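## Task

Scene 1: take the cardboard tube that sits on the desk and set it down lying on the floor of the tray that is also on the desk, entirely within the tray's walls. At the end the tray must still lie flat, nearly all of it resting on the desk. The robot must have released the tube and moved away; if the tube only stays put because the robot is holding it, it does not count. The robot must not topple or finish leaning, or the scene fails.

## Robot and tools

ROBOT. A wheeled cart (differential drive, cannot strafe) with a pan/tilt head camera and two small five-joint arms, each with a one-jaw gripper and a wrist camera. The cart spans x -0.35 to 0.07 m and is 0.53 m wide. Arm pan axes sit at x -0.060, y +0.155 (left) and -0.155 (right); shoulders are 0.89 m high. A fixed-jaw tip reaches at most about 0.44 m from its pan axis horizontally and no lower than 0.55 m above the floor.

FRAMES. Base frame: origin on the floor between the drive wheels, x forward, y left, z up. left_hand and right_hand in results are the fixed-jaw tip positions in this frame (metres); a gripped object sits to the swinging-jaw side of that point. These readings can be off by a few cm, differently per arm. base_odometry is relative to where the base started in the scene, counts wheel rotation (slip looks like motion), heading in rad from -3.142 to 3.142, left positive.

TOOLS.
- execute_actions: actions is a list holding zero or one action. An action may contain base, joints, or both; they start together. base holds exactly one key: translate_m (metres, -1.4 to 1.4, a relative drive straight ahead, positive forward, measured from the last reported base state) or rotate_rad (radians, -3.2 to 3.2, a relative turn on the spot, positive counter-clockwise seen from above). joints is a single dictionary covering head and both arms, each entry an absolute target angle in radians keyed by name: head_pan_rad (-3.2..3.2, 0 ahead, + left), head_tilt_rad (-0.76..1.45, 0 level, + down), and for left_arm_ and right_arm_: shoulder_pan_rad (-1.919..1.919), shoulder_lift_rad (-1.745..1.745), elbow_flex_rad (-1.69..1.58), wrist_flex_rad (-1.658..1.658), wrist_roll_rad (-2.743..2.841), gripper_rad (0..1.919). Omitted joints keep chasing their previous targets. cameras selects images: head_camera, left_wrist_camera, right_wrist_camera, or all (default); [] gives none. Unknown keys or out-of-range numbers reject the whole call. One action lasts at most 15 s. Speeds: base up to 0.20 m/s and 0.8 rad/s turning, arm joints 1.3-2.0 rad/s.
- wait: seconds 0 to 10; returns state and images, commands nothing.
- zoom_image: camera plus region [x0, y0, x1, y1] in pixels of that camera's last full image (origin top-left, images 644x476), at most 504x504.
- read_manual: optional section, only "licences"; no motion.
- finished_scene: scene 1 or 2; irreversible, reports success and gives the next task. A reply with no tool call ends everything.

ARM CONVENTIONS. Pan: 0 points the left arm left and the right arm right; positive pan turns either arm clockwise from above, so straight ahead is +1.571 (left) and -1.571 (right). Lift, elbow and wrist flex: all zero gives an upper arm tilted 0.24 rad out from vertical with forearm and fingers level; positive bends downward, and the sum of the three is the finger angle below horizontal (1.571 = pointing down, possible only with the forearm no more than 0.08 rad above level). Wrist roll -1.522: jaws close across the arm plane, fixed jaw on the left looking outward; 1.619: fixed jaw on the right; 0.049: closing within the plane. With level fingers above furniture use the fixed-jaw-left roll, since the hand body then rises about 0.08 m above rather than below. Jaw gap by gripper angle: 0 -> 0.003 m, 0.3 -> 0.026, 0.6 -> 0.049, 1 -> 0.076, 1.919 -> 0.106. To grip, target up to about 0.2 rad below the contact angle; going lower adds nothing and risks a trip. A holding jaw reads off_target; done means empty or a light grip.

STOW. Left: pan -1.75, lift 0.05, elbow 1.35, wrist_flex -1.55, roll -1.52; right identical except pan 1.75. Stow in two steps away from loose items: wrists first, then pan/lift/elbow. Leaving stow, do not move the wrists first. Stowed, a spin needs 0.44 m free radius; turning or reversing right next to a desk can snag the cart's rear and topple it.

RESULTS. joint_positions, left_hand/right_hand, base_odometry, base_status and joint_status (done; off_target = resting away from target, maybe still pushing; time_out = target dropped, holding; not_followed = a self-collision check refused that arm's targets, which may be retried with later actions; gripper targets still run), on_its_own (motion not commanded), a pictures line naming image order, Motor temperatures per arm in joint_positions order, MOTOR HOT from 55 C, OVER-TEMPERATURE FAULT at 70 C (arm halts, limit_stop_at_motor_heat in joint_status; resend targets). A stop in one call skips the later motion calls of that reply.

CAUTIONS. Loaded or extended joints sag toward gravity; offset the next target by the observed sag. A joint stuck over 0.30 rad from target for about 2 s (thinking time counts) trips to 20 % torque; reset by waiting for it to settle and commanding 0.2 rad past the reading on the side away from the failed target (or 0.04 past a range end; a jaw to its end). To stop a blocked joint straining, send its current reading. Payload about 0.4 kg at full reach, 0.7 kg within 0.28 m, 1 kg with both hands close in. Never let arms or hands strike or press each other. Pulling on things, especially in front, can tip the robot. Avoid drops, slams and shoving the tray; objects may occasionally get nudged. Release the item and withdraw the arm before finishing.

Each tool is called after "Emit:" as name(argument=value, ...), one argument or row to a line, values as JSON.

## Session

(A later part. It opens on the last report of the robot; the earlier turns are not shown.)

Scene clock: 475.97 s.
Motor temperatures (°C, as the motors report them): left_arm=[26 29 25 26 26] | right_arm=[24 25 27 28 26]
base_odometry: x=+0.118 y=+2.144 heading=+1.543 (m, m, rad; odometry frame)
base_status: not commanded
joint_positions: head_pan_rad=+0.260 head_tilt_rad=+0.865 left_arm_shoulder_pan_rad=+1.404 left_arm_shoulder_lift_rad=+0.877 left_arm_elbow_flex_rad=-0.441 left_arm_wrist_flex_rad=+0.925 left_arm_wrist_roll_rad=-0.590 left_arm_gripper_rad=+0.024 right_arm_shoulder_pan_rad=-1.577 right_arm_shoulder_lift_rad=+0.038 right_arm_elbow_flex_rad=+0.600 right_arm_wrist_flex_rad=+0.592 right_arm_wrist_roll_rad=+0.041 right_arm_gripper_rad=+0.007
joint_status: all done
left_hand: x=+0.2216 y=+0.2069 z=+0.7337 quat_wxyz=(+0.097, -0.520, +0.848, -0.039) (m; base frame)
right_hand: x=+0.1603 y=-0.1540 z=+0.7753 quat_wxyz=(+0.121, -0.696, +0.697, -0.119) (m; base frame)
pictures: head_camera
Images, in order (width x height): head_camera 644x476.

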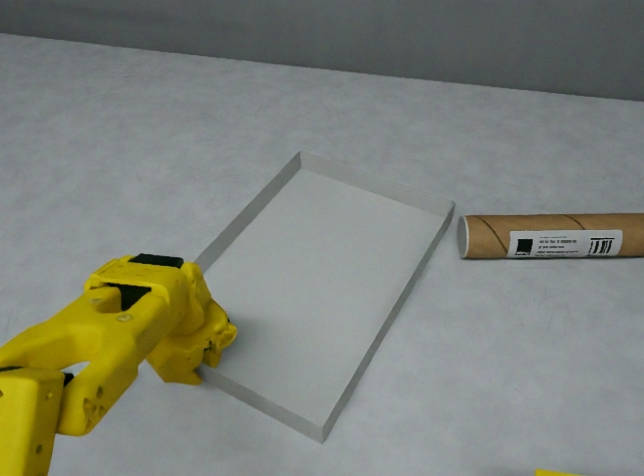

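Emit:
execute_actions(
  actions=[
    {"joints":{"left_arm_wrist_roll_rad":-1.0,"head_pan_rad":0.0}},
  ],
  cameras=["head_camera"],
)

Scene clock: 478.27 s.
Motor temperatures (°C, as the motors report them): left_arm=[26 29 25 26 26] | right_arm=[24 25 27 28 26]
base_odometry: x=+0.118 y=+2.144 heading=+1.543 (m, m, rad; odometry frame)
base_status: not commanded
joint_positions: head_pan_rad=+0.010 head_tilt_rad=+0.865 left_arm_shoulder_pan_rad=+1.408 left_arm_shoulder_lift_rad=+0.877 left_arm_elbow_flex_rad=-0.441 left_arm_wrist_flex_rad=+0.925 left_arm_wrist_roll_rad=-0.988 left_arm_gripper_rad=+0.022 right_arm_shoulder_pan_rad=-1.577 right_arm_shoulder_lift_rad=+0.038 right_arm_elbow_flex_rad=+0.600 right_arm_wrist_flex_rad=+0.592 right_arm_wrist_roll_rad=+0.041 right_arm_gripper_rad=+0.007
joint_status: all done
left_hand: x=+0.2236 y=+0.2081 z=+0.7342 quat_wxyz=(+0.102, -0.339, +0.935, -0.019) (m; base frame)
right_hand: x=+0.1603 y=-0.1540 z=+0.7753 quat_wxyz=(+0.121, -0.696, +0.697, -0.119) (m; base frame)
pictures: head_camera
Images, in order (width x height): head_camera 644x476.

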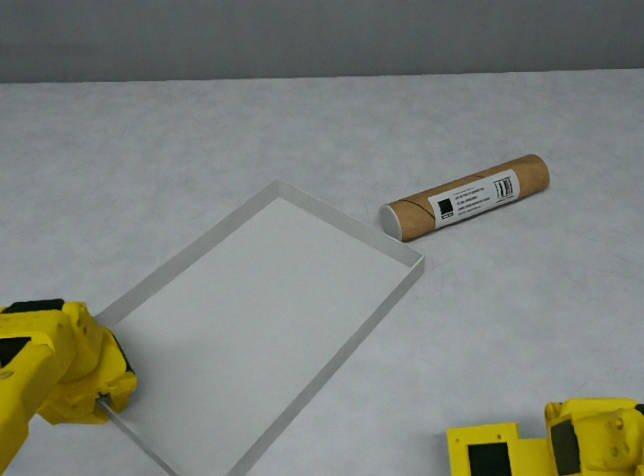

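Emit:
execute_actions(
  actions=[
    {"joints":{"left_arm_wrist_roll_rad":-0.11}},
  ],
  cameras=[],
)

Emit:
execute_actions(
  actions=[
    {"joints":{"left_arm_shoulder_pan_rad":1.88,"left_arm_wrist_roll_rad":0.36}},
  ],
  cameras=["head_camera"],
)

Scene clock: 486.87 s.
Motor temperatures (°C, as the motors report them): left_arm=[26 29 25 26 26] | right_arm=[24 25 27 28 26]
base_odometry: x=+0.118 y=+2.144 heading=+1.543 (m, m, rad; odometry frame)
base_status: not commanded
joint_positions: head_pan_rad=+0.010 head_tilt_rad=+0.865 left_arm_shoulder_pan_rad=+1.413 left_arm_shoulder_lift_rad=+0.877 left_arm_elbow_flex_rad=-0.441 left_arm_wrist_flex_rad=+0.925 left_arm_wrist_roll_rad=-0.122 left_arm_gripper_rad=+0.019 right_arm_shoulder_pan_rad=-1.577 right_arm_shoulder_lift_rad=+0.038 right_arm_elbow_flex_rad=+0.600 right_arm_wrist_flex_rad=+0.592 right_arm_wrist_roll_rad=+0.041 right_arm_gripper_rad=+0.007
joint_status: all done
left_hand: x=+0.2213 y=+0.2007 z=+0.7334 quat_wxyz=(+0.085, -0.699, +0.708, -0.061) (m; base frame)
right_hand: x=+0.1603 y=-0.1540 z=+0.7753 quat_wxyz=(+0.121, -0.696, +0.697, -0.119) (m; base frame)
pictures: none
No camera images: the call's "cameras" was empty. Leave "cameras" out to get every camera's image.

Scene clock: 488.00 s.
Motor temperatures (°C, as the motors report them): left_arm=[26 29 25 26 26] | right_arm=[24 25 27 28 26]
base_odometry: x=+0.118 y=+2.144 heading=+1.543 (m, m, rad; odometry frame)
base_status: not commanded
joint_positions: head_pan_rad=+0.010 head_tilt_rad=+0.865 left_arm_shoulder_pan_rad=+1.862 left_arm_shoulder_lift_rad=+0.877 left_arm_elbow_flex_rad=-0.441 left_arm_wrist_flex_rad=+0.925 left_arm_wrist_roll_rad=+0.351 left_arm_gripper_rad=+0.013 right_arm_shoulder_pan_rad=-1.577 right_arm_shoulder_lift_rad=+0.038 right_arm_elbow_flex_rad=+0.600 right_arm_wrist_flex_rad=+0.592 right_arm_wrist_roll_rad=+0.041 right_arm_gripper_rad=+0.007
joint_status: all done
left_hand: x=+0.2124 y=+0.0703 z=+0.7335 quat_wxyz=(+0.049, -0.707, +0.700, -0.092) (m; base frame)
right_hand: x=+0.1603 y=-0.1540 z=+0.7753 quat_wxyz=(+0.121, -0.696, +0.697, -0.119) (m; base frame)
pictures: head_camera
Images, in order (width x height): head_camera 644x476.

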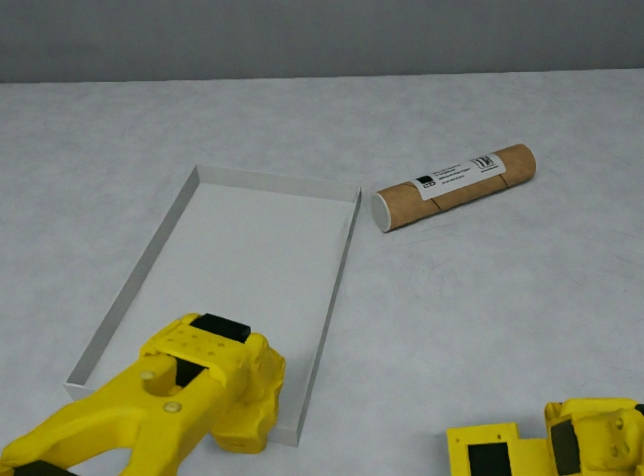

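Emit:
execute_actions(
  actions=[
    {"joints":{"left_arm_shoulder_lift_rad":0.94,"left_arm_elbow_flex_rad":-0.59,"left_arm_wrist_flex_rad":0.80}},
  ],
  cameras=["head_camera"],
)

Scene clock: 493.13 s.
Motor temperatures (°C, as the motors report them): left_arm=[26 29 25 26 26] | right_arm=[24 25 27 28 26]
base_odometry: x=+0.118 y=+2.144 heading=+1.543 (m, m, rad; odometry frame)
base_status: not commanded
joint_positions: head_pan_rad=+0.010 head_tilt_rad=+0.865 left_arm_shoulder_pan_rad=+1.872 left_arm_shoulder_lift_rad=+0.952 left_arm_elbow_flex_rad=-0.552 left_arm_wrist_flex_rad=+0.822 left_arm_wrist_roll_rad=+0.351 left_arm_gripper_rad=+0.014 right_arm_shoulder_pan_rad=-1.577 right_arm_shoulder_lift_rad=+0.038 right_arm_elbow_flex_rad=+0.600 right_arm_wrist_flex_rad=+0.592 right_arm_wrist_roll_rad=+0.041 right_arm_gripper_rad=+0.007
joint_status: all done
left_hand: x=+0.2376 y=+0.0598 z=+0.7353 quat_wxyz=(+0.081, -0.697, +0.696, -0.153) (m; base frame)
right_hand: x=+0.1603 y=-0.1540 z=+0.7753 quat_wxyz=(+0.121, -0.696, +0.697, -0.119) (m; base frame)
pictures: head_camera
Images, in order (width x height): head_camera 644x476.

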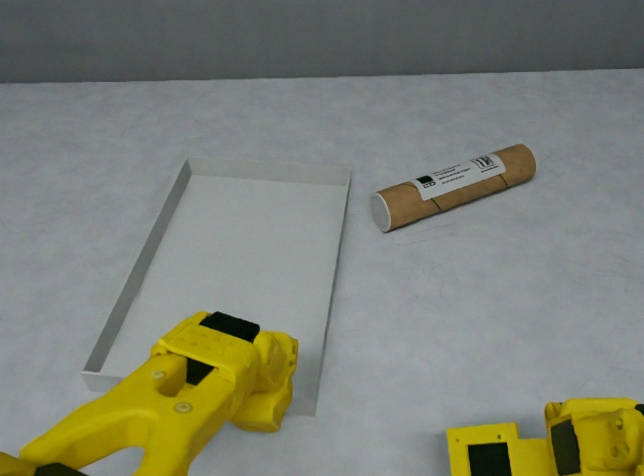

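Now sweep clockwise in steps.

Emit:
execute_actions(
  actions=[
    {"joints":{"left_arm_wrist_roll_rad":-0.2}},
  ],
  cameras=["head_camera"],
)

Scene clock: 495.67 s.
Motor temperatures (°C, as the motors report them): left_arm=[26 29 25 26 26] | right_arm=[24 25 27 28 26]
base_odometry: x=+0.118 y=+2.144 heading=+1.543 (m, m, rad; odometry frame)
base_status: not commanded
joint_positions: head_pan_rad=+0.010 head_tilt_rad=+0.865 left_arm_shoulder_pan_rad=+1.875 left_arm_shoulder_lift_rad=+0.954 left_arm_elbow_flex_rad=-0.556 left_arm_wrist_flex_rad=+0.815 left_arm_wrist_roll_rad=-0.189 left_arm_gripper_rad=+0.022 right_arm_shoulder_pan_rad=-1.577 right_arm_shoulder_lift_rad=+0.038 right_arm_elbow_flex_rad=+0.600 right_arm_wrist_flex_rad=+0.592 right_arm_wrist_roll_rad=+0.041 right_arm_gripper_rad=+0.007
joint_status: all done
left_hand: x=+0.2398 y=+0.0625 z=+0.7357 quat_wxyz=(+0.122, -0.484, +0.857, -0.130) (m; base frame)
right_hand: x=+0.1603 y=-0.1540 z=+0.7753 quat_wxyz=(+0.121, -0.696, +0.697, -0.119) (m; base frame)
pictures: head_camera
Images, in order (width x height): head_camera 644x476.

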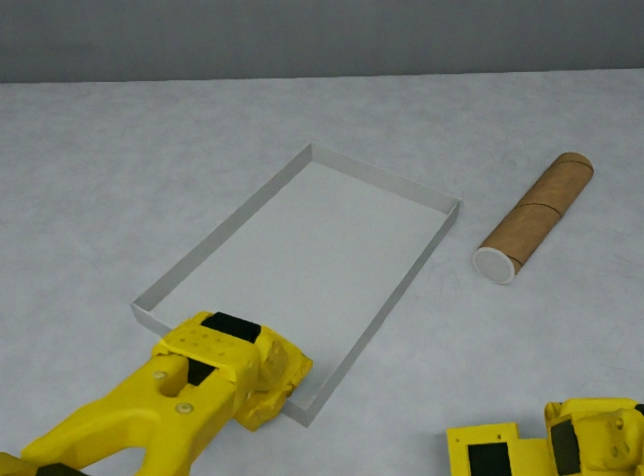

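Emit:
execute_actions(
  actions=[
    {"joints":{"head_pan_rad":-0.25}},
  ],
  cameras=["head_camera"],
)

Scene clock: 501.03 s.
Motor temperatures (°C, as the motors report them): left_arm=[26 29 25 26 26] | right_arm=[24 25 27 28 26]
base_odometry: x=+0.118 y=+2.144 heading=+1.543 (m, m, rad; odometry frame)
base_status: not commanded
joint_positions: head_pan_rad=-0.240 head_tilt_rad=+0.865 left_arm_shoulder_pan_rad=+1.875 left_arm_shoulder_lift_rad=+0.954 left_arm_elbow_flex_rad=-0.556 left_arm_wrist_flex_rad=+0.815 left_arm_wrist_roll_rad=-0.189 left_arm_gripper_rad=+0.022 right_arm_shoulder_pan_rad=-1.577 right_arm_shoulder_lift_rad=+0.038 right_arm_elbow_flex_rad=+0.600 right_arm_wrist_flex_rad=+0.592 right_arm_wrist_roll_rad=+0.041 right_arm_gripper_rad=+0.007
joint_status: all done
left_hand: x=+0.2398 y=+0.0625 z=+0.7357 quat_wxyz=(+0.122, -0.484, +0.857, -0.130) (m; base frame)
right_hand: x=+0.1603 y=-0.1540 z=+0.7753 quat_wxyz=(+0.121, -0.696, +0.697, -0.119) (m; base frame)
pictures: head_camera
Images, in order (width x height): head_camera 644x476.

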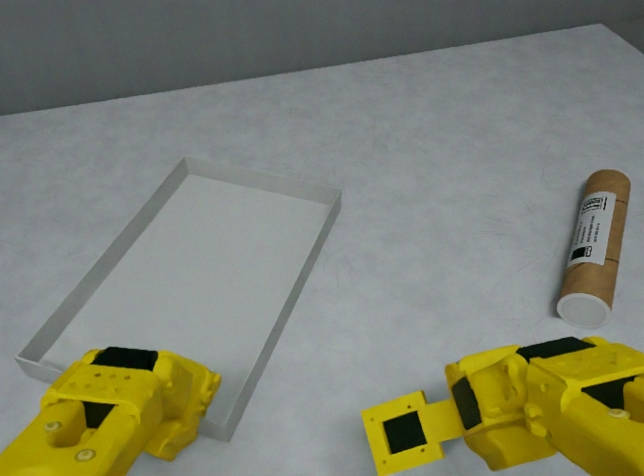

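Emit:
execute_actions(
  actions=[
    {"joints":{"right_arm_shoulder_pan_rad":-1.15,"right_arm_shoulder_lift_rad":0.80,"right_arm_elbow_flex_rad":-0.72,"right_arm_wrist_flex_rad":0.845,"right_arm_wrist_roll_rad":-1.70,"right_arm_gripper_rad":1.2,"head_pan_rad":-0.5}},
  ],
  cameras=["head_camera","right_wrist_camera"],
)

Scene clock: 513.10 s.
Motor temperatures (°C, as the motors report them): left_arm=[26 29 25 26 26] | right_arm=[24 25 27 28 26]
base_odometry: x=+0.118 y=+2.144 heading=+1.543 (m, m, rad; odometry frame)
base_status: not commanded
joint_positions: head_pan_rad=-0.490 head_tilt_rad=+0.865 left_arm_shoulder_pan_rad=+1.875 left_arm_shoulder_lift_rad=+0.954 left_arm_elbow_flex_rad=-0.556 left_arm_wrist_flex_rad=+0.815 left_arm_wrist_roll_rad=-0.189 left_arm_gripper_rad=+0.022 right_arm_shoulder_pan_rad=-1.156 right_arm_shoulder_lift_rad=+0.825 right_arm_elbow_flex_rad=-0.681 right_arm_wrist_flex_rad=+0.838 right_arm_wrist_roll_rad=-1.692 right_arm_gripper_rad=+1.193
joint_status: all done
left_hand: x=+0.2398 y=+0.0625 z=+0.7357 quat_wxyz=(+0.122, -0.484, +0.857, -0.130) (m; base frame)
right_hand: x=+0.2693 y=-0.2915 z=+0.8028 quat_wxyz=(+0.288, +0.276, +0.916, -0.035) (m; base frame)
pictures: head_camera, right_wrist_camera
Images, in order (width x height): head_camera 644x476, right_wrist_camera 644x476.

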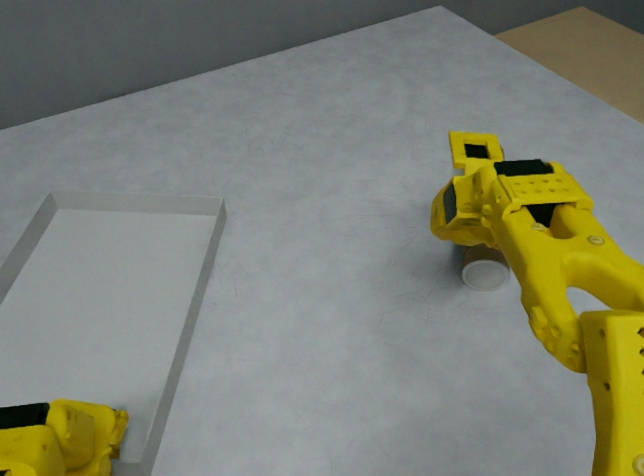

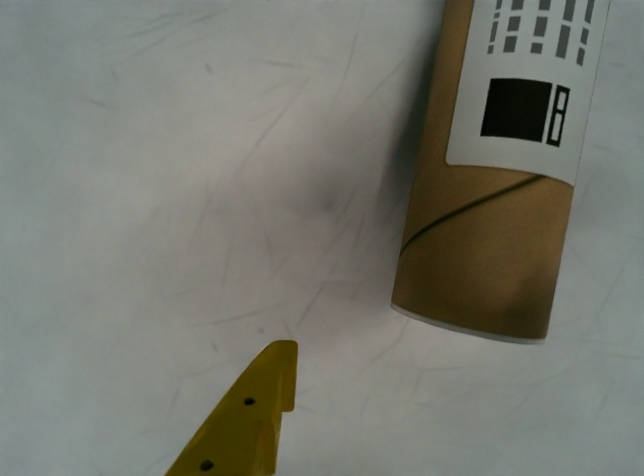

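Emit:
execute_actions(
  actions=[
    {"joints":{"right_arm_shoulder_pan_rad":-1.08,"right_arm_shoulder_lift_rad":1.07,"right_arm_elbow_flex_rad":-0.72,"right_arm_wrist_flex_rad":0.47,"right_arm_gripper_rad":1.5}},
  ],
  cameras=["head_camera","right_wrist_camera"],
)

Scene clock: 518.17 s.
Motor temperatures (°C, as the motors report them): left_arm=[26 29 25 26 26] | right_arm=[24 25 27 28 26]
base_odometry: x=+0.118 y=+2.144 heading=+1.543 (m, m, rad; odometry frame)
base_status: not commanded
joint_positions: head_pan_rad=-0.490 head_tilt_rad=+0.865 left_arm_shoulder_pan_rad=+1.875 left_arm_shoulder_lift_rad=+0.954 left_arm_elbow_flex_rad=-0.556 left_arm_wrist_flex_rad=+0.815 left_arm_wrist_roll_rad=-0.189 left_arm_gripper_rad=+0.022 right_arm_shoulder_pan_rad=-1.086 right_arm_shoulder_lift_rad=+1.096 right_arm_elbow_flex_rad=-0.684 right_arm_wrist_flex_rad=+0.487 right_arm_wrist_roll_rad=-1.692 right_arm_gripper_rad=+1.493
joint_status: all done
left_hand: x=+0.2398 y=+0.0625 z=+0.7357 quat_wxyz=(+0.122, -0.484, +0.857, -0.130) (m; base frame)
right_hand: x=+0.2707 y=-0.3206 z=+0.7463 quat_wxyz=(+0.326, +0.304, +0.894, -0.052) (m; base frame)
pictures: head_camera, right_wrist_camera
Images, in order (width x height): head_camera 644x476, right_wrist_camera 644x476.

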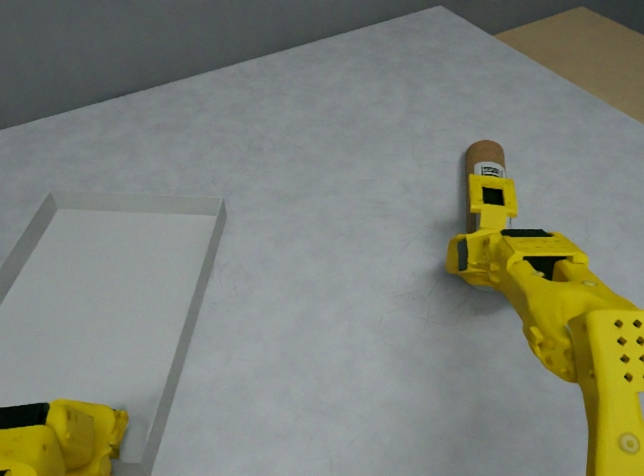

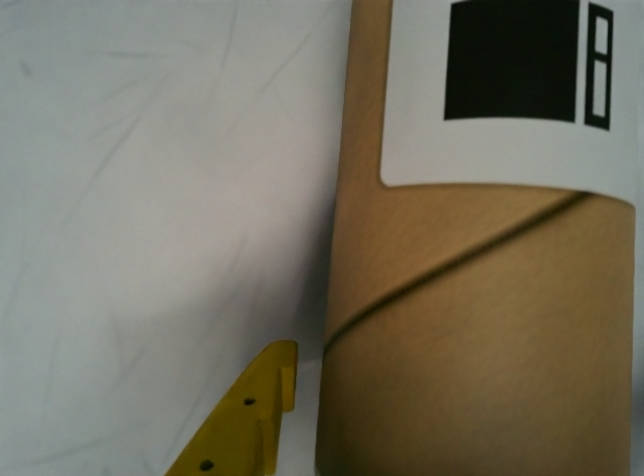

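Tube now directly beside the fixed finger. Close.

Emit:
execute_actions(
  actions=[
    {"joints":{"right_arm_gripper_rad":0.36}},
  ],
  cameras=["head_camera","right_wrist_camera"],
)

Scene clock: 520.70 s.
Motor temperatures (°C, as the motors report them): left_arm=[26 29 25 26 26] | right_arm=[24 25 27 28 26]
base_odometry: x=+0.118 y=+2.144 heading=+1.543 (m, m, rad; odometry frame)
base_status: not commanded
joint_positions: head_pan_rad=-0.490 head_tilt_rad=+0.865 left_arm_shoulder_pan_rad=+1.875 left_arm_shoulder_lift_rad=+0.954 left_arm_elbow_flex_rad=-0.556 left_arm_wrist_flex_rad=+0.815 left_arm_wrist_roll_rad=-0.189 left_arm_gripper_rad=+0.022 right_arm_shoulder_pan_rad=-1.084 right_arm_shoulder_lift_rad=+1.096 right_arm_elbow_flex_rad=-0.684 right_arm_wrist_flex_rad=+0.487 right_arm_wrist_roll_rad=-1.692 right_arm_gripper_rad=+0.527
joint_status: right_arm_gripper_rad off_target (ended at +0.527, target +0.360)
left_hand: x=+0.2398 y=+0.0625 z=+0.7357 quat_wxyz=(+0.122, -0.484, +0.857, -0.130) (m; base frame)
right_hand: x=+0.2705 y=-0.3211 z=+0.7463 quat_wxyz=(+0.326, +0.304, +0.894, -0.052) (m; base frame)
pictures: head_camera, right_wrist_camera
Images, in order (width x height): head_camera 644x476, right_wrist_camera 644x476.

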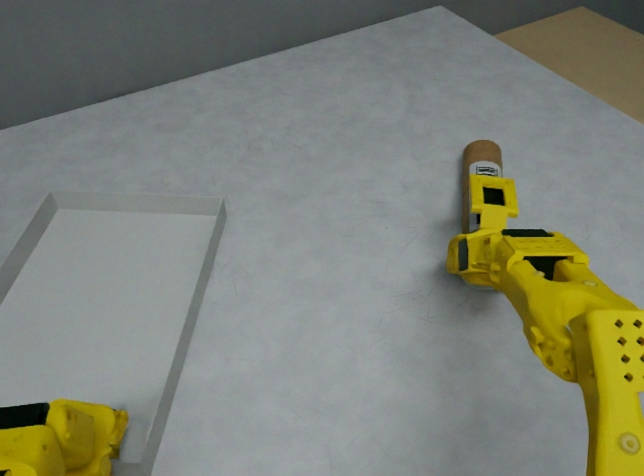

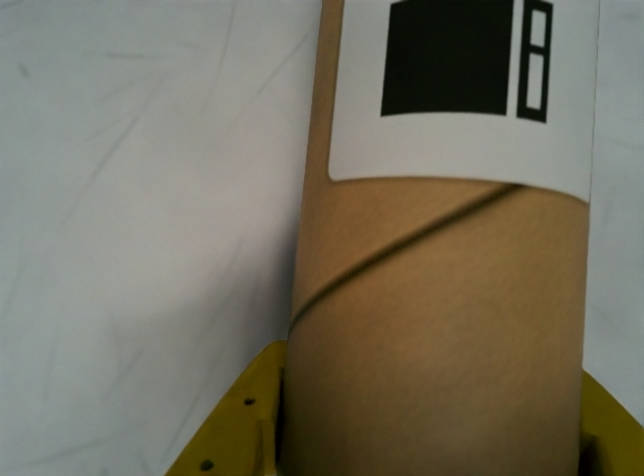

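Emit:
execute_actions(
  actions=[
    {"joints":{"right_arm_shoulder_lift_rad":0.85,"left_arm_wrist_roll_rad":-1.21}},
  ],
  cameras=[],
)

Emit:
execute_actions(
  actions=[
    {"joints":{"right_arm_shoulder_pan_rad":-1.571,"right_arm_shoulder_lift_rad":0.64,"right_arm_elbow_flex_rad":-0.684,"right_arm_wrist_flex_rad":1.4,"right_arm_wrist_roll_rad":0.049,"head_pan_rad":0.0,"head_tilt_rad":0.95}},
  ],
  cameras=["head_camera","right_wrist_camera"],
)

Scene clock: 531.80 s.
Motor temperatures (°C, as the motors report them): left_arm=[26 29 25 26 26] | right_arm=[24 25 27 28 26]
base_odometry: x=+0.118 y=+2.144 heading=+1.543 (m, m, rad; odometry frame)
base_status: not commanded
joint_positions: head_pan_rad=-0.490 head_tilt_rad=+0.865 left_arm_shoulder_pan_rad=+1.876 left_arm_shoulder_lift_rad=+0.960 left_arm_elbow_flex_rad=-0.556 left_arm_wrist_flex_rad=+0.812 left_arm_wrist_roll_rad=-1.200 left_arm_gripper_rad=+0.021 right_arm_shoulder_pan_rad=-1.084 right_arm_shoulder_lift_rad=+0.921 right_arm_elbow_flex_rad=-0.684 right_arm_wrist_flex_rad=+0.487 right_arm_wrist_roll_rad=-1.692 right_arm_gripper_rad=+0.527
joint_status: all done
left_hand: x=+0.2454 y=+0.0663 z=+0.7358 quat_wxyz=(+0.168, -0.008, +0.984, -0.054) (m; base frame)
right_hand: x=+0.2886 y=-0.3307 z=+0.8076 quat_wxyz=(+0.406, +0.294, +0.863, -0.065) (m; base frame)
pictures: none
No camera images: the call's "cameras" was empty. Leave "cameras" out to get every camera's image.

Scene clock: 533.90 s.
Motor temperatures (°C, as the motors report them): left_arm=[26 29 25 26 26] | right_arm=[24 25 27 28 26]
base_odometry: x=+0.118 y=+2.144 heading=+1.543 (m, m, rad; odometry frame)
base_status: not commanded
joint_positions: head_pan_rad=-0.010 head_tilt_rad=+0.945 left_arm_shoulder_pan_rad=+1.876 left_arm_shoulder_lift_rad=+0.960 left_arm_elbow_flex_rad=-0.556 left_arm_wrist_flex_rad=+0.812 left_arm_wrist_roll_rad=-1.200 left_arm_gripper_rad=+0.021 right_arm_shoulder_pan_rad=-1.566 right_arm_shoulder_lift_rad=+0.677 right_arm_elbow_flex_rad=-0.676 right_arm_wrist_flex_rad=+1.386 right_arm_wrist_roll_rad=+0.037 right_arm_gripper_rad=+0.526
joint_status: all done
left_hand: x=+0.2454 y=+0.0663 z=+0.7358 quat_wxyz=(+0.168, -0.008, +0.984, -0.054) (m; base frame)
right_hand: x=+0.2193 y=-0.1566 z=+0.8100 quat_wxyz=(+0.065, -0.698, +0.710, -0.065) (m; base frame)
pictures: head_camera, right_wrist_camera
Images, in order (width x height): head_camera 644x476, right_wrist_camera 644x476.

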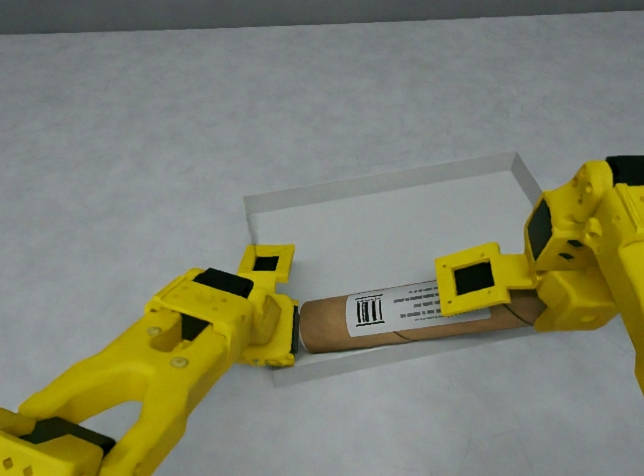

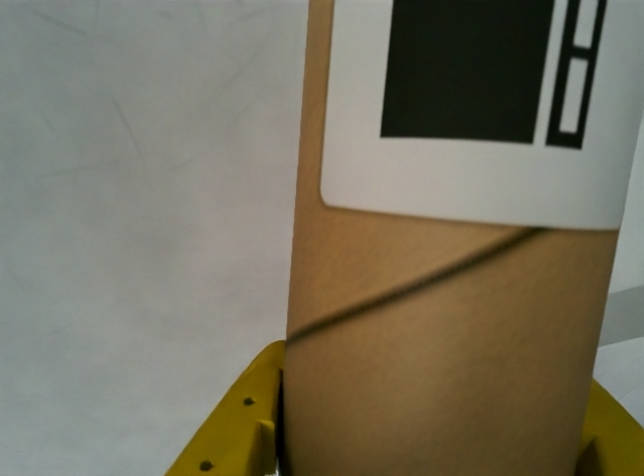

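Emit:
execute_actions(
  actions=[
    {"joints":{"head_pan_rad":0,"head_tilt_rad":0.95}},
  ],
)

Scene clock: 544.73 s.
Motor temperatures (°C, as the motors report them): left_arm=[26 29 25 26 26] | right_arm=[24 25 27 28 26]
base_odometry: x=+0.118 y=+2.144 heading=+1.543 (m, m, rad; odometry frame)
base_status: not commanded
joint_positions: head_pan_rad=-0.010 head_tilt_rad=+0.945 left_arm_shoulder_pan_rad=+1.876 left_arm_shoulder_lift_rad=+0.960 left_arm_elbow_flex_rad=-0.556 left_arm_wrist_flex_rad=+0.812 left_arm_wrist_roll_rad=-1.200 left_arm_gripper_rad=+0.021 right_arm_shoulder_pan_rad=-1.566 right_arm_shoulder_lift_rad=+0.677 right_arm_elbow_flex_rad=-0.676 right_arm_wrist_flex_rad=+1.386 right_arm_wrist_roll_rad=+0.037 right_arm_gripper_rad=+0.526
joint_status: all done
left_hand: x=+0.2454 y=+0.0663 z=+0.7358 quat_wxyz=(+0.168, -0.008, +0.984, -0.054) (m; base frame)
right_hand: x=+0.2193 y=-0.1566 z=+0.8100 quat_wxyz=(+0.065, -0.698, +0.710, -0.065) (m; base frame)
pictures: head_camera, left_wrist_camera, right_wrist_camera
Images, in order (width x height): head_camera 644x476, left_wrist_camera 644x476, right_wrist_camera 644x476.

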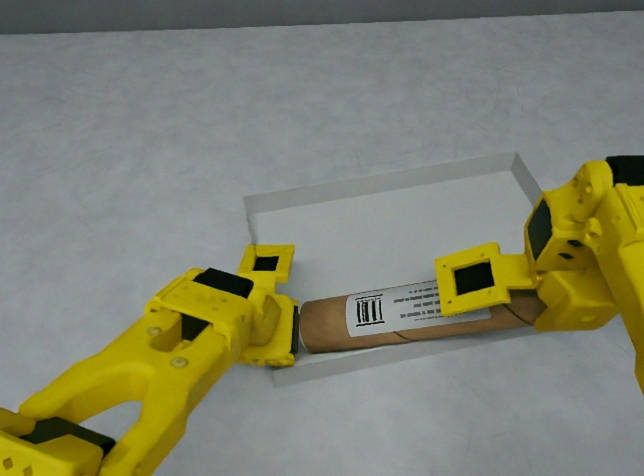

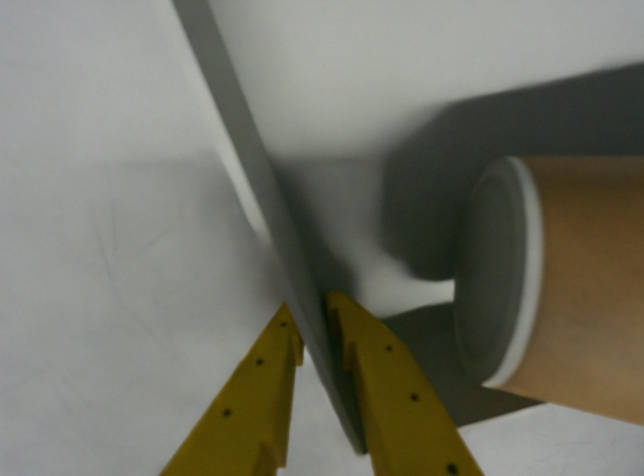

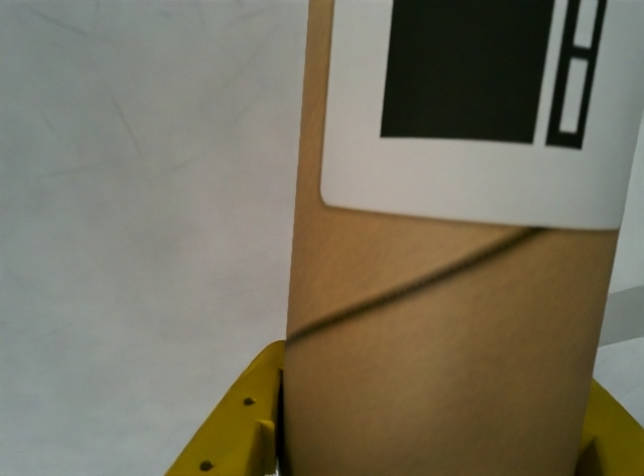

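Emit:
execute_actions(
  actions=[
    {"joints":{"left_arm_gripper_rad":0.6}},
  ],
  cameras=[],
)

Emit:
execute_actions(
  actions=[
    {"joints":{"left_arm_shoulder_lift_rad":0.3,"left_arm_elbow_flex_rad":0.3,"left_arm_wrist_flex_rad":0.6,"right_arm_shoulder_lift_rad":0.79,"right_arm_elbow_flex_rad":-0.544,"right_arm_wrist_flex_rad":0.93}},
  ],
  cameras=["head_camera"],
)

Scene clock: 551.83 s.
Motor temperatures (°C, as the motors report them): left_arm=[26 29 25 26 26] | right_arm=[24 25 27 28 26]
base_odometry: x=+0.118 y=+2.144 heading=+1.543 (m, m, rad; odometry frame)
base_status: not commanded
joint_positions: head_pan_rad=-0.010 head_tilt_rad=+0.945 left_arm_shoulder_pan_rad=+1.855 left_arm_shoulder_lift_rad=+0.963 left_arm_elbow_flex_rad=-0.559 left_arm_wrist_flex_rad=+0.810 left_arm_wrist_roll_rad=-1.200 left_arm_gripper_rad=+0.573 right_arm_shoulder_pan_rad=-1.540 right_arm_shoulder_lift_rad=+0.676 right_arm_elbow_flex_rad=-0.676 right_arm_wrist_flex_rad=+1.393 right_arm_wrist_roll_rad=+0.044 right_arm_gripper_rad=+0.525
joint_status: all done
left_hand: x=+0.2476 y=+0.0728 z=+0.7356 quat_wxyz=(+0.169, -0.019, +0.984, -0.053) (m; base frame)
right_hand: x=+0.2181 y=-0.1639 z=+0.8102 quat_wxyz=(+0.062, -0.692, +0.717, -0.064) (m; base frame)
pictures: none
No camera images: the call's "cameras" was empty. Leave "cameras" out to get every camera's image.

Scene clock: 553.20 s.
Motor temperatures (°C, as the motors report them): left_arm=[26 29 25 26 26] | right_arm=[24 25 27 29 26]
base_odometry: x=+0.118 y=+2.144 heading=+1.543 (m, m, rad; odometry frame)
base_status: not commanded
joint_positions: head_pan_rad=-0.010 head_tilt_rad=+0.945 left_arm_shoulder_pan_rad=+1.870 left_arm_shoulder_lift_rad=+0.343 left_arm_elbow_flex_rad=+0.302 left_arm_wrist_flex_rad=+0.612 left_arm_wrist_roll_rad=-1.202 left_arm_gripper_rad=+0.587 right_arm_shoulder_pan_rad=-1.565 right_arm_shoulder_lift_rad=+0.817 right_arm_elbow_flex_rad=-0.543 right_arm_wrist_flex_rad=+0.945 right_arm_wrist_roll_rad=+0.049 right_arm_gripper_rad=+0.524
joint_status: all done
left_hand: x=+0.1834 y=+0.0875 z=+0.7600 quat_wxyz=(+0.149, -0.010, +0.988, -0.048) (m; base frame)
right_hand: x=+0.2507 y=-0.1574 z=+0.7657 quat_wxyz=(+0.123, -0.694, +0.698, -0.124) (m; base frame)
pictures: head_camera
Images, in order (width x height): head_camera 644x476.

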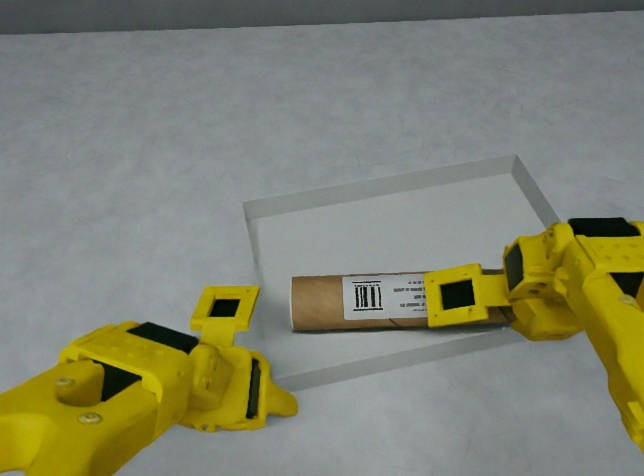

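Emit:
execute_actions(
  actions=[
    {"joints":{"right_arm_shoulder_lift_rad":0.84,"right_arm_wrist_flex_rad":0.9}},
  ],
  cameras=[],
)

Emit:
execute_actions(
  actions=[
    {"joints":{"right_arm_gripper_rad":0.9}},
  ],
  cameras=[],
)

Emit:
execute_actions(
  actions=[
    {"joints":{"right_arm_shoulder_lift_rad":0.45,"right_arm_elbow_flex_rad":-0.2,"right_arm_wrist_flex_rad":0.95}},
  ],
  cameras=["head_camera"],
)

Scene clock: 555.90 s.
Motor temperatures (°C, as the motors report them): left_arm=[26 29 25 26 26] | right_arm=[24 25 27 29 26]
base_odometry: x=+0.118 y=+2.144 heading=+1.543 (m, m, rad; odometry frame)
base_status: not commanded
joint_positions: head_pan_rad=-0.010 head_tilt_rad=+0.945 left_arm_shoulder_pan_rad=+1.870 left_arm_shoulder_lift_rad=+0.343 left_arm_elbow_flex_rad=+0.302 left_arm_wrist_flex_rad=+0.612 left_arm_wrist_roll_rad=-1.202 left_arm_gripper_rad=+0.587 right_arm_shoulder_pan_rad=-1.565 right_arm_shoulder_lift_rad=+0.844 right_arm_elbow_flex_rad=-0.543 right_arm_wrist_flex_rad=+0.918 right_arm_wrist_roll_rad=+0.049 right_arm_gripper_rad=+0.524
joint_status: all done
left_hand: x=+0.1834 y=+0.0875 z=+0.7600 quat_wxyz=(+0.149, -0.010, +0.988, -0.048) (m; base frame)
right_hand: x=+0.2513 y=-0.1574 z=+0.7592 quat_wxyz=(+0.123, -0.694, +0.698, -0.124) (m; base frame)
pictures: none
No camera images: the call's "cameras" was empty. Leave "cameras" out to get every camera's image.

Scene clock: 556.70 s.
Motor temperatures (°C, as the motors report them): left_arm=[26 29 25 26 26] | right_arm=[24 25 27 29 26]
base_odometry: x=+0.118 y=+2.144 heading=+1.543 (m, m, rad; odometry frame)
base_status: not commanded
joint_positions: head_pan_rad=-0.010 head_tilt_rad=+0.945 left_arm_shoulder_pan_rad=+1.870 left_arm_shoulder_lift_rad=+0.343 left_arm_elbow_flex_rad=+0.302 left_arm_wrist_flex_rad=+0.612 left_arm_wrist_roll_rad=-1.202 left_arm_gripper_rad=+0.587 right_arm_shoulder_pan_rad=-1.565 right_arm_shoulder_lift_rad=+0.846 right_arm_elbow_flex_rad=-0.543 right_arm_wrist_flex_rad=+0.918 right_arm_wrist_roll_rad=+0.049 right_arm_gripper_rad=+0.892
joint_status: all done
left_hand: x=+0.1834 y=+0.0875 z=+0.7600 quat_wxyz=(+0.149, -0.010, +0.988, -0.048) (m; base frame)
right_hand: x=+0.2511 y=-0.1574 z=+0.7588 quat_wxyz=(+0.123, -0.694, +0.698, -0.123) (m; base frame)
pictures: none
No camera images: the call's "cameras" was empty. Leave "cameras" out to get every camera's image.

Scene clock: 557.73 s.
Motor temperatures (°C, as the motors report them): left_arm=[26 29 25 26 26] | right_arm=[24 25 27 29 26]
base_odometry: x=+0.118 y=+2.144 heading=+1.543 (m, m, rad; odometry frame)
base_status: not commanded
joint_positions: head_pan_rad=-0.010 head_tilt_rad=+0.945 left_arm_shoulder_pan_rad=+1.870 left_arm_shoulder_lift_rad=+0.343 left_arm_elbow_flex_rad=+0.302 left_arm_wrist_flex_rad=+0.612 left_arm_wrist_roll_rad=-1.202 left_arm_gripper_rad=+0.587 right_arm_shoulder_pan_rad=-1.565 right_arm_shoulder_lift_rad=+0.502 right_arm_elbow_flex_rad=-0.199 right_arm_wrist_flex_rad=+0.941 right_arm_wrist_roll_rad=+0.049 right_arm_gripper_rad=+0.893
joint_status: all done
left_hand: x=+0.1834 y=+0.0875 z=+0.7600 quat_wxyz=(+0.149, -0.010, +0.988, -0.048) (m; base frame)
right_hand: x=+0.2235 y=-0.1572 z=+0.7893 quat_wxyz=(+0.115, -0.696, +0.700, -0.115) (m; base frame)
pictures: head_camera
Images, in order (width x height): head_camera 644x476.

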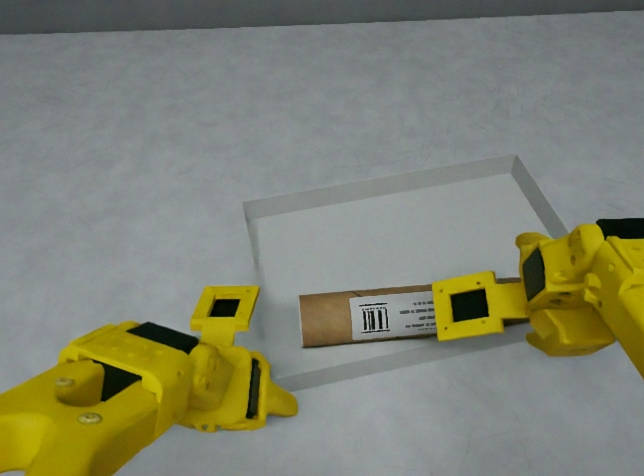

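Retract arms, back away and look.

Emit:
execute_actions(
  actions=[
    {"joints":{"right_arm_shoulder_lift_rad":-0.2,"right_arm_elbow_flex_rad":0.5,"right_arm_wrist_flex_rad":0.4,"left_arm_shoulder_lift_rad":-0.2,"left_arm_elbow_flex_rad":0.5,"left_arm_wrist_flex_rad":0.4}},
  ],
  cameras=[],
)

Emit:
execute_actions(
  actions=[
    {"base":{"translate_m":-0.3},"joints":{"head_tilt_rad":0.7}},
  ],
  cameras=["head_camera"],
)

Scene clock: 561.37 s.
Motor temperatures (°C, as the motors report them): left_arm=[26 29 25 26 26] | right_arm=[24 25 27 29 26]
base_odometry: x=+0.118 y=+2.144 heading=+1.543 (m, m, rad; odometry frame)
base_status: not commanded
joint_positions: head_pan_rad=-0.010 head_tilt_rad=+0.945 left_arm_shoulder_pan_rad=+1.870 left_arm_shoulder_lift_rad=-0.164 left_arm_elbow_flex_rad=+0.501 left_arm_wrist_flex_rad=+0.414 left_arm_wrist_roll_rad=-1.202 left_arm_gripper_rad=+0.588 right_arm_shoulder_pan_rad=-1.565 right_arm_shoulder_lift_rad=-0.160 right_arm_elbow_flex_rad=+0.502 right_arm_wrist_flex_rad=+0.418 right_arm_wrist_roll_rad=+0.049 right_arm_gripper_rad=+0.893
joint_status: all done
left_hand: x=+0.2136 y=+0.0782 z=+0.8584 quat_wxyz=(+0.379, -0.010, +0.917, -0.121) (m; base frame)
right_hand: x=+0.2199 y=-0.1572 z=+0.8530 quat_wxyz=(+0.278, -0.648, +0.652, -0.280) (m; base frame)
pictures: none
No camera images: the call's "cameras" was empty. Leave "cameras" out to get every camera's image.

Scene clock: 563.73 s.
Motor temperatures (°C, as the motors report them): left_arm=[26 29 25 26 26] | right_arm=[24 25 27 29 26]
base_odometry: x=+0.111 y=+1.844 heading=+1.540 (m, m, rad; odometry frame)
base_status: done
joint_positions: head_pan_rad=-0.010 head_tilt_rad=+0.714 left_arm_shoulder_pan_rad=+1.872 left_arm_shoulder_lift_rad=-0.166 left_arm_elbow_flex_rad=+0.503 left_arm_wrist_flex_rad=+0.414 left_arm_wrist_roll_rad=-1.202 left_arm_gripper_rad=+0.588 right_arm_shoulder_pan_rad=-1.565 right_arm_shoulder_lift_rad=-0.160 right_arm_elbow_flex_rad=+0.502 right_arm_wrist_flex_rad=+0.416 right_arm_wrist_roll_rad=+0.049 right_arm_gripper_rad=+0.893
joint_status: all done
left_hand: x=+0.2133 y=+0.0778 z=+0.8584 quat_wxyz=(+0.379, -0.009, +0.917, -0.122) (m; base frame)
right_hand: x=+0.2201 y=-0.1572 z=+0.8532 quat_wxyz=(+0.279, -0.648, +0.651, -0.281) (m; base frame)
pictures: head_camera
Images, in order (width x height): head_camera 644x476.

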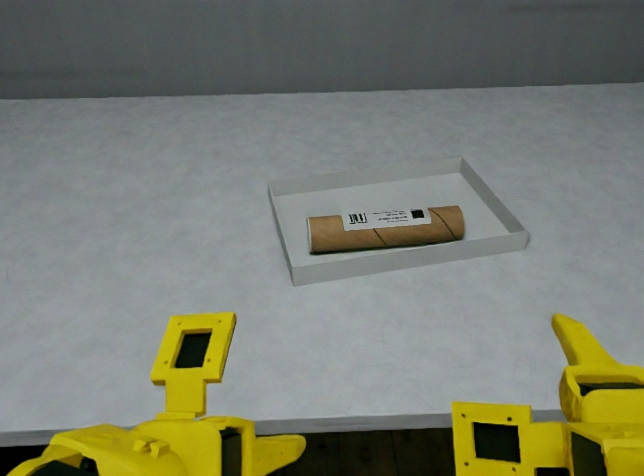

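Emit:
finished_scene(
  scene=1,
)

The scene is finished: the task was done.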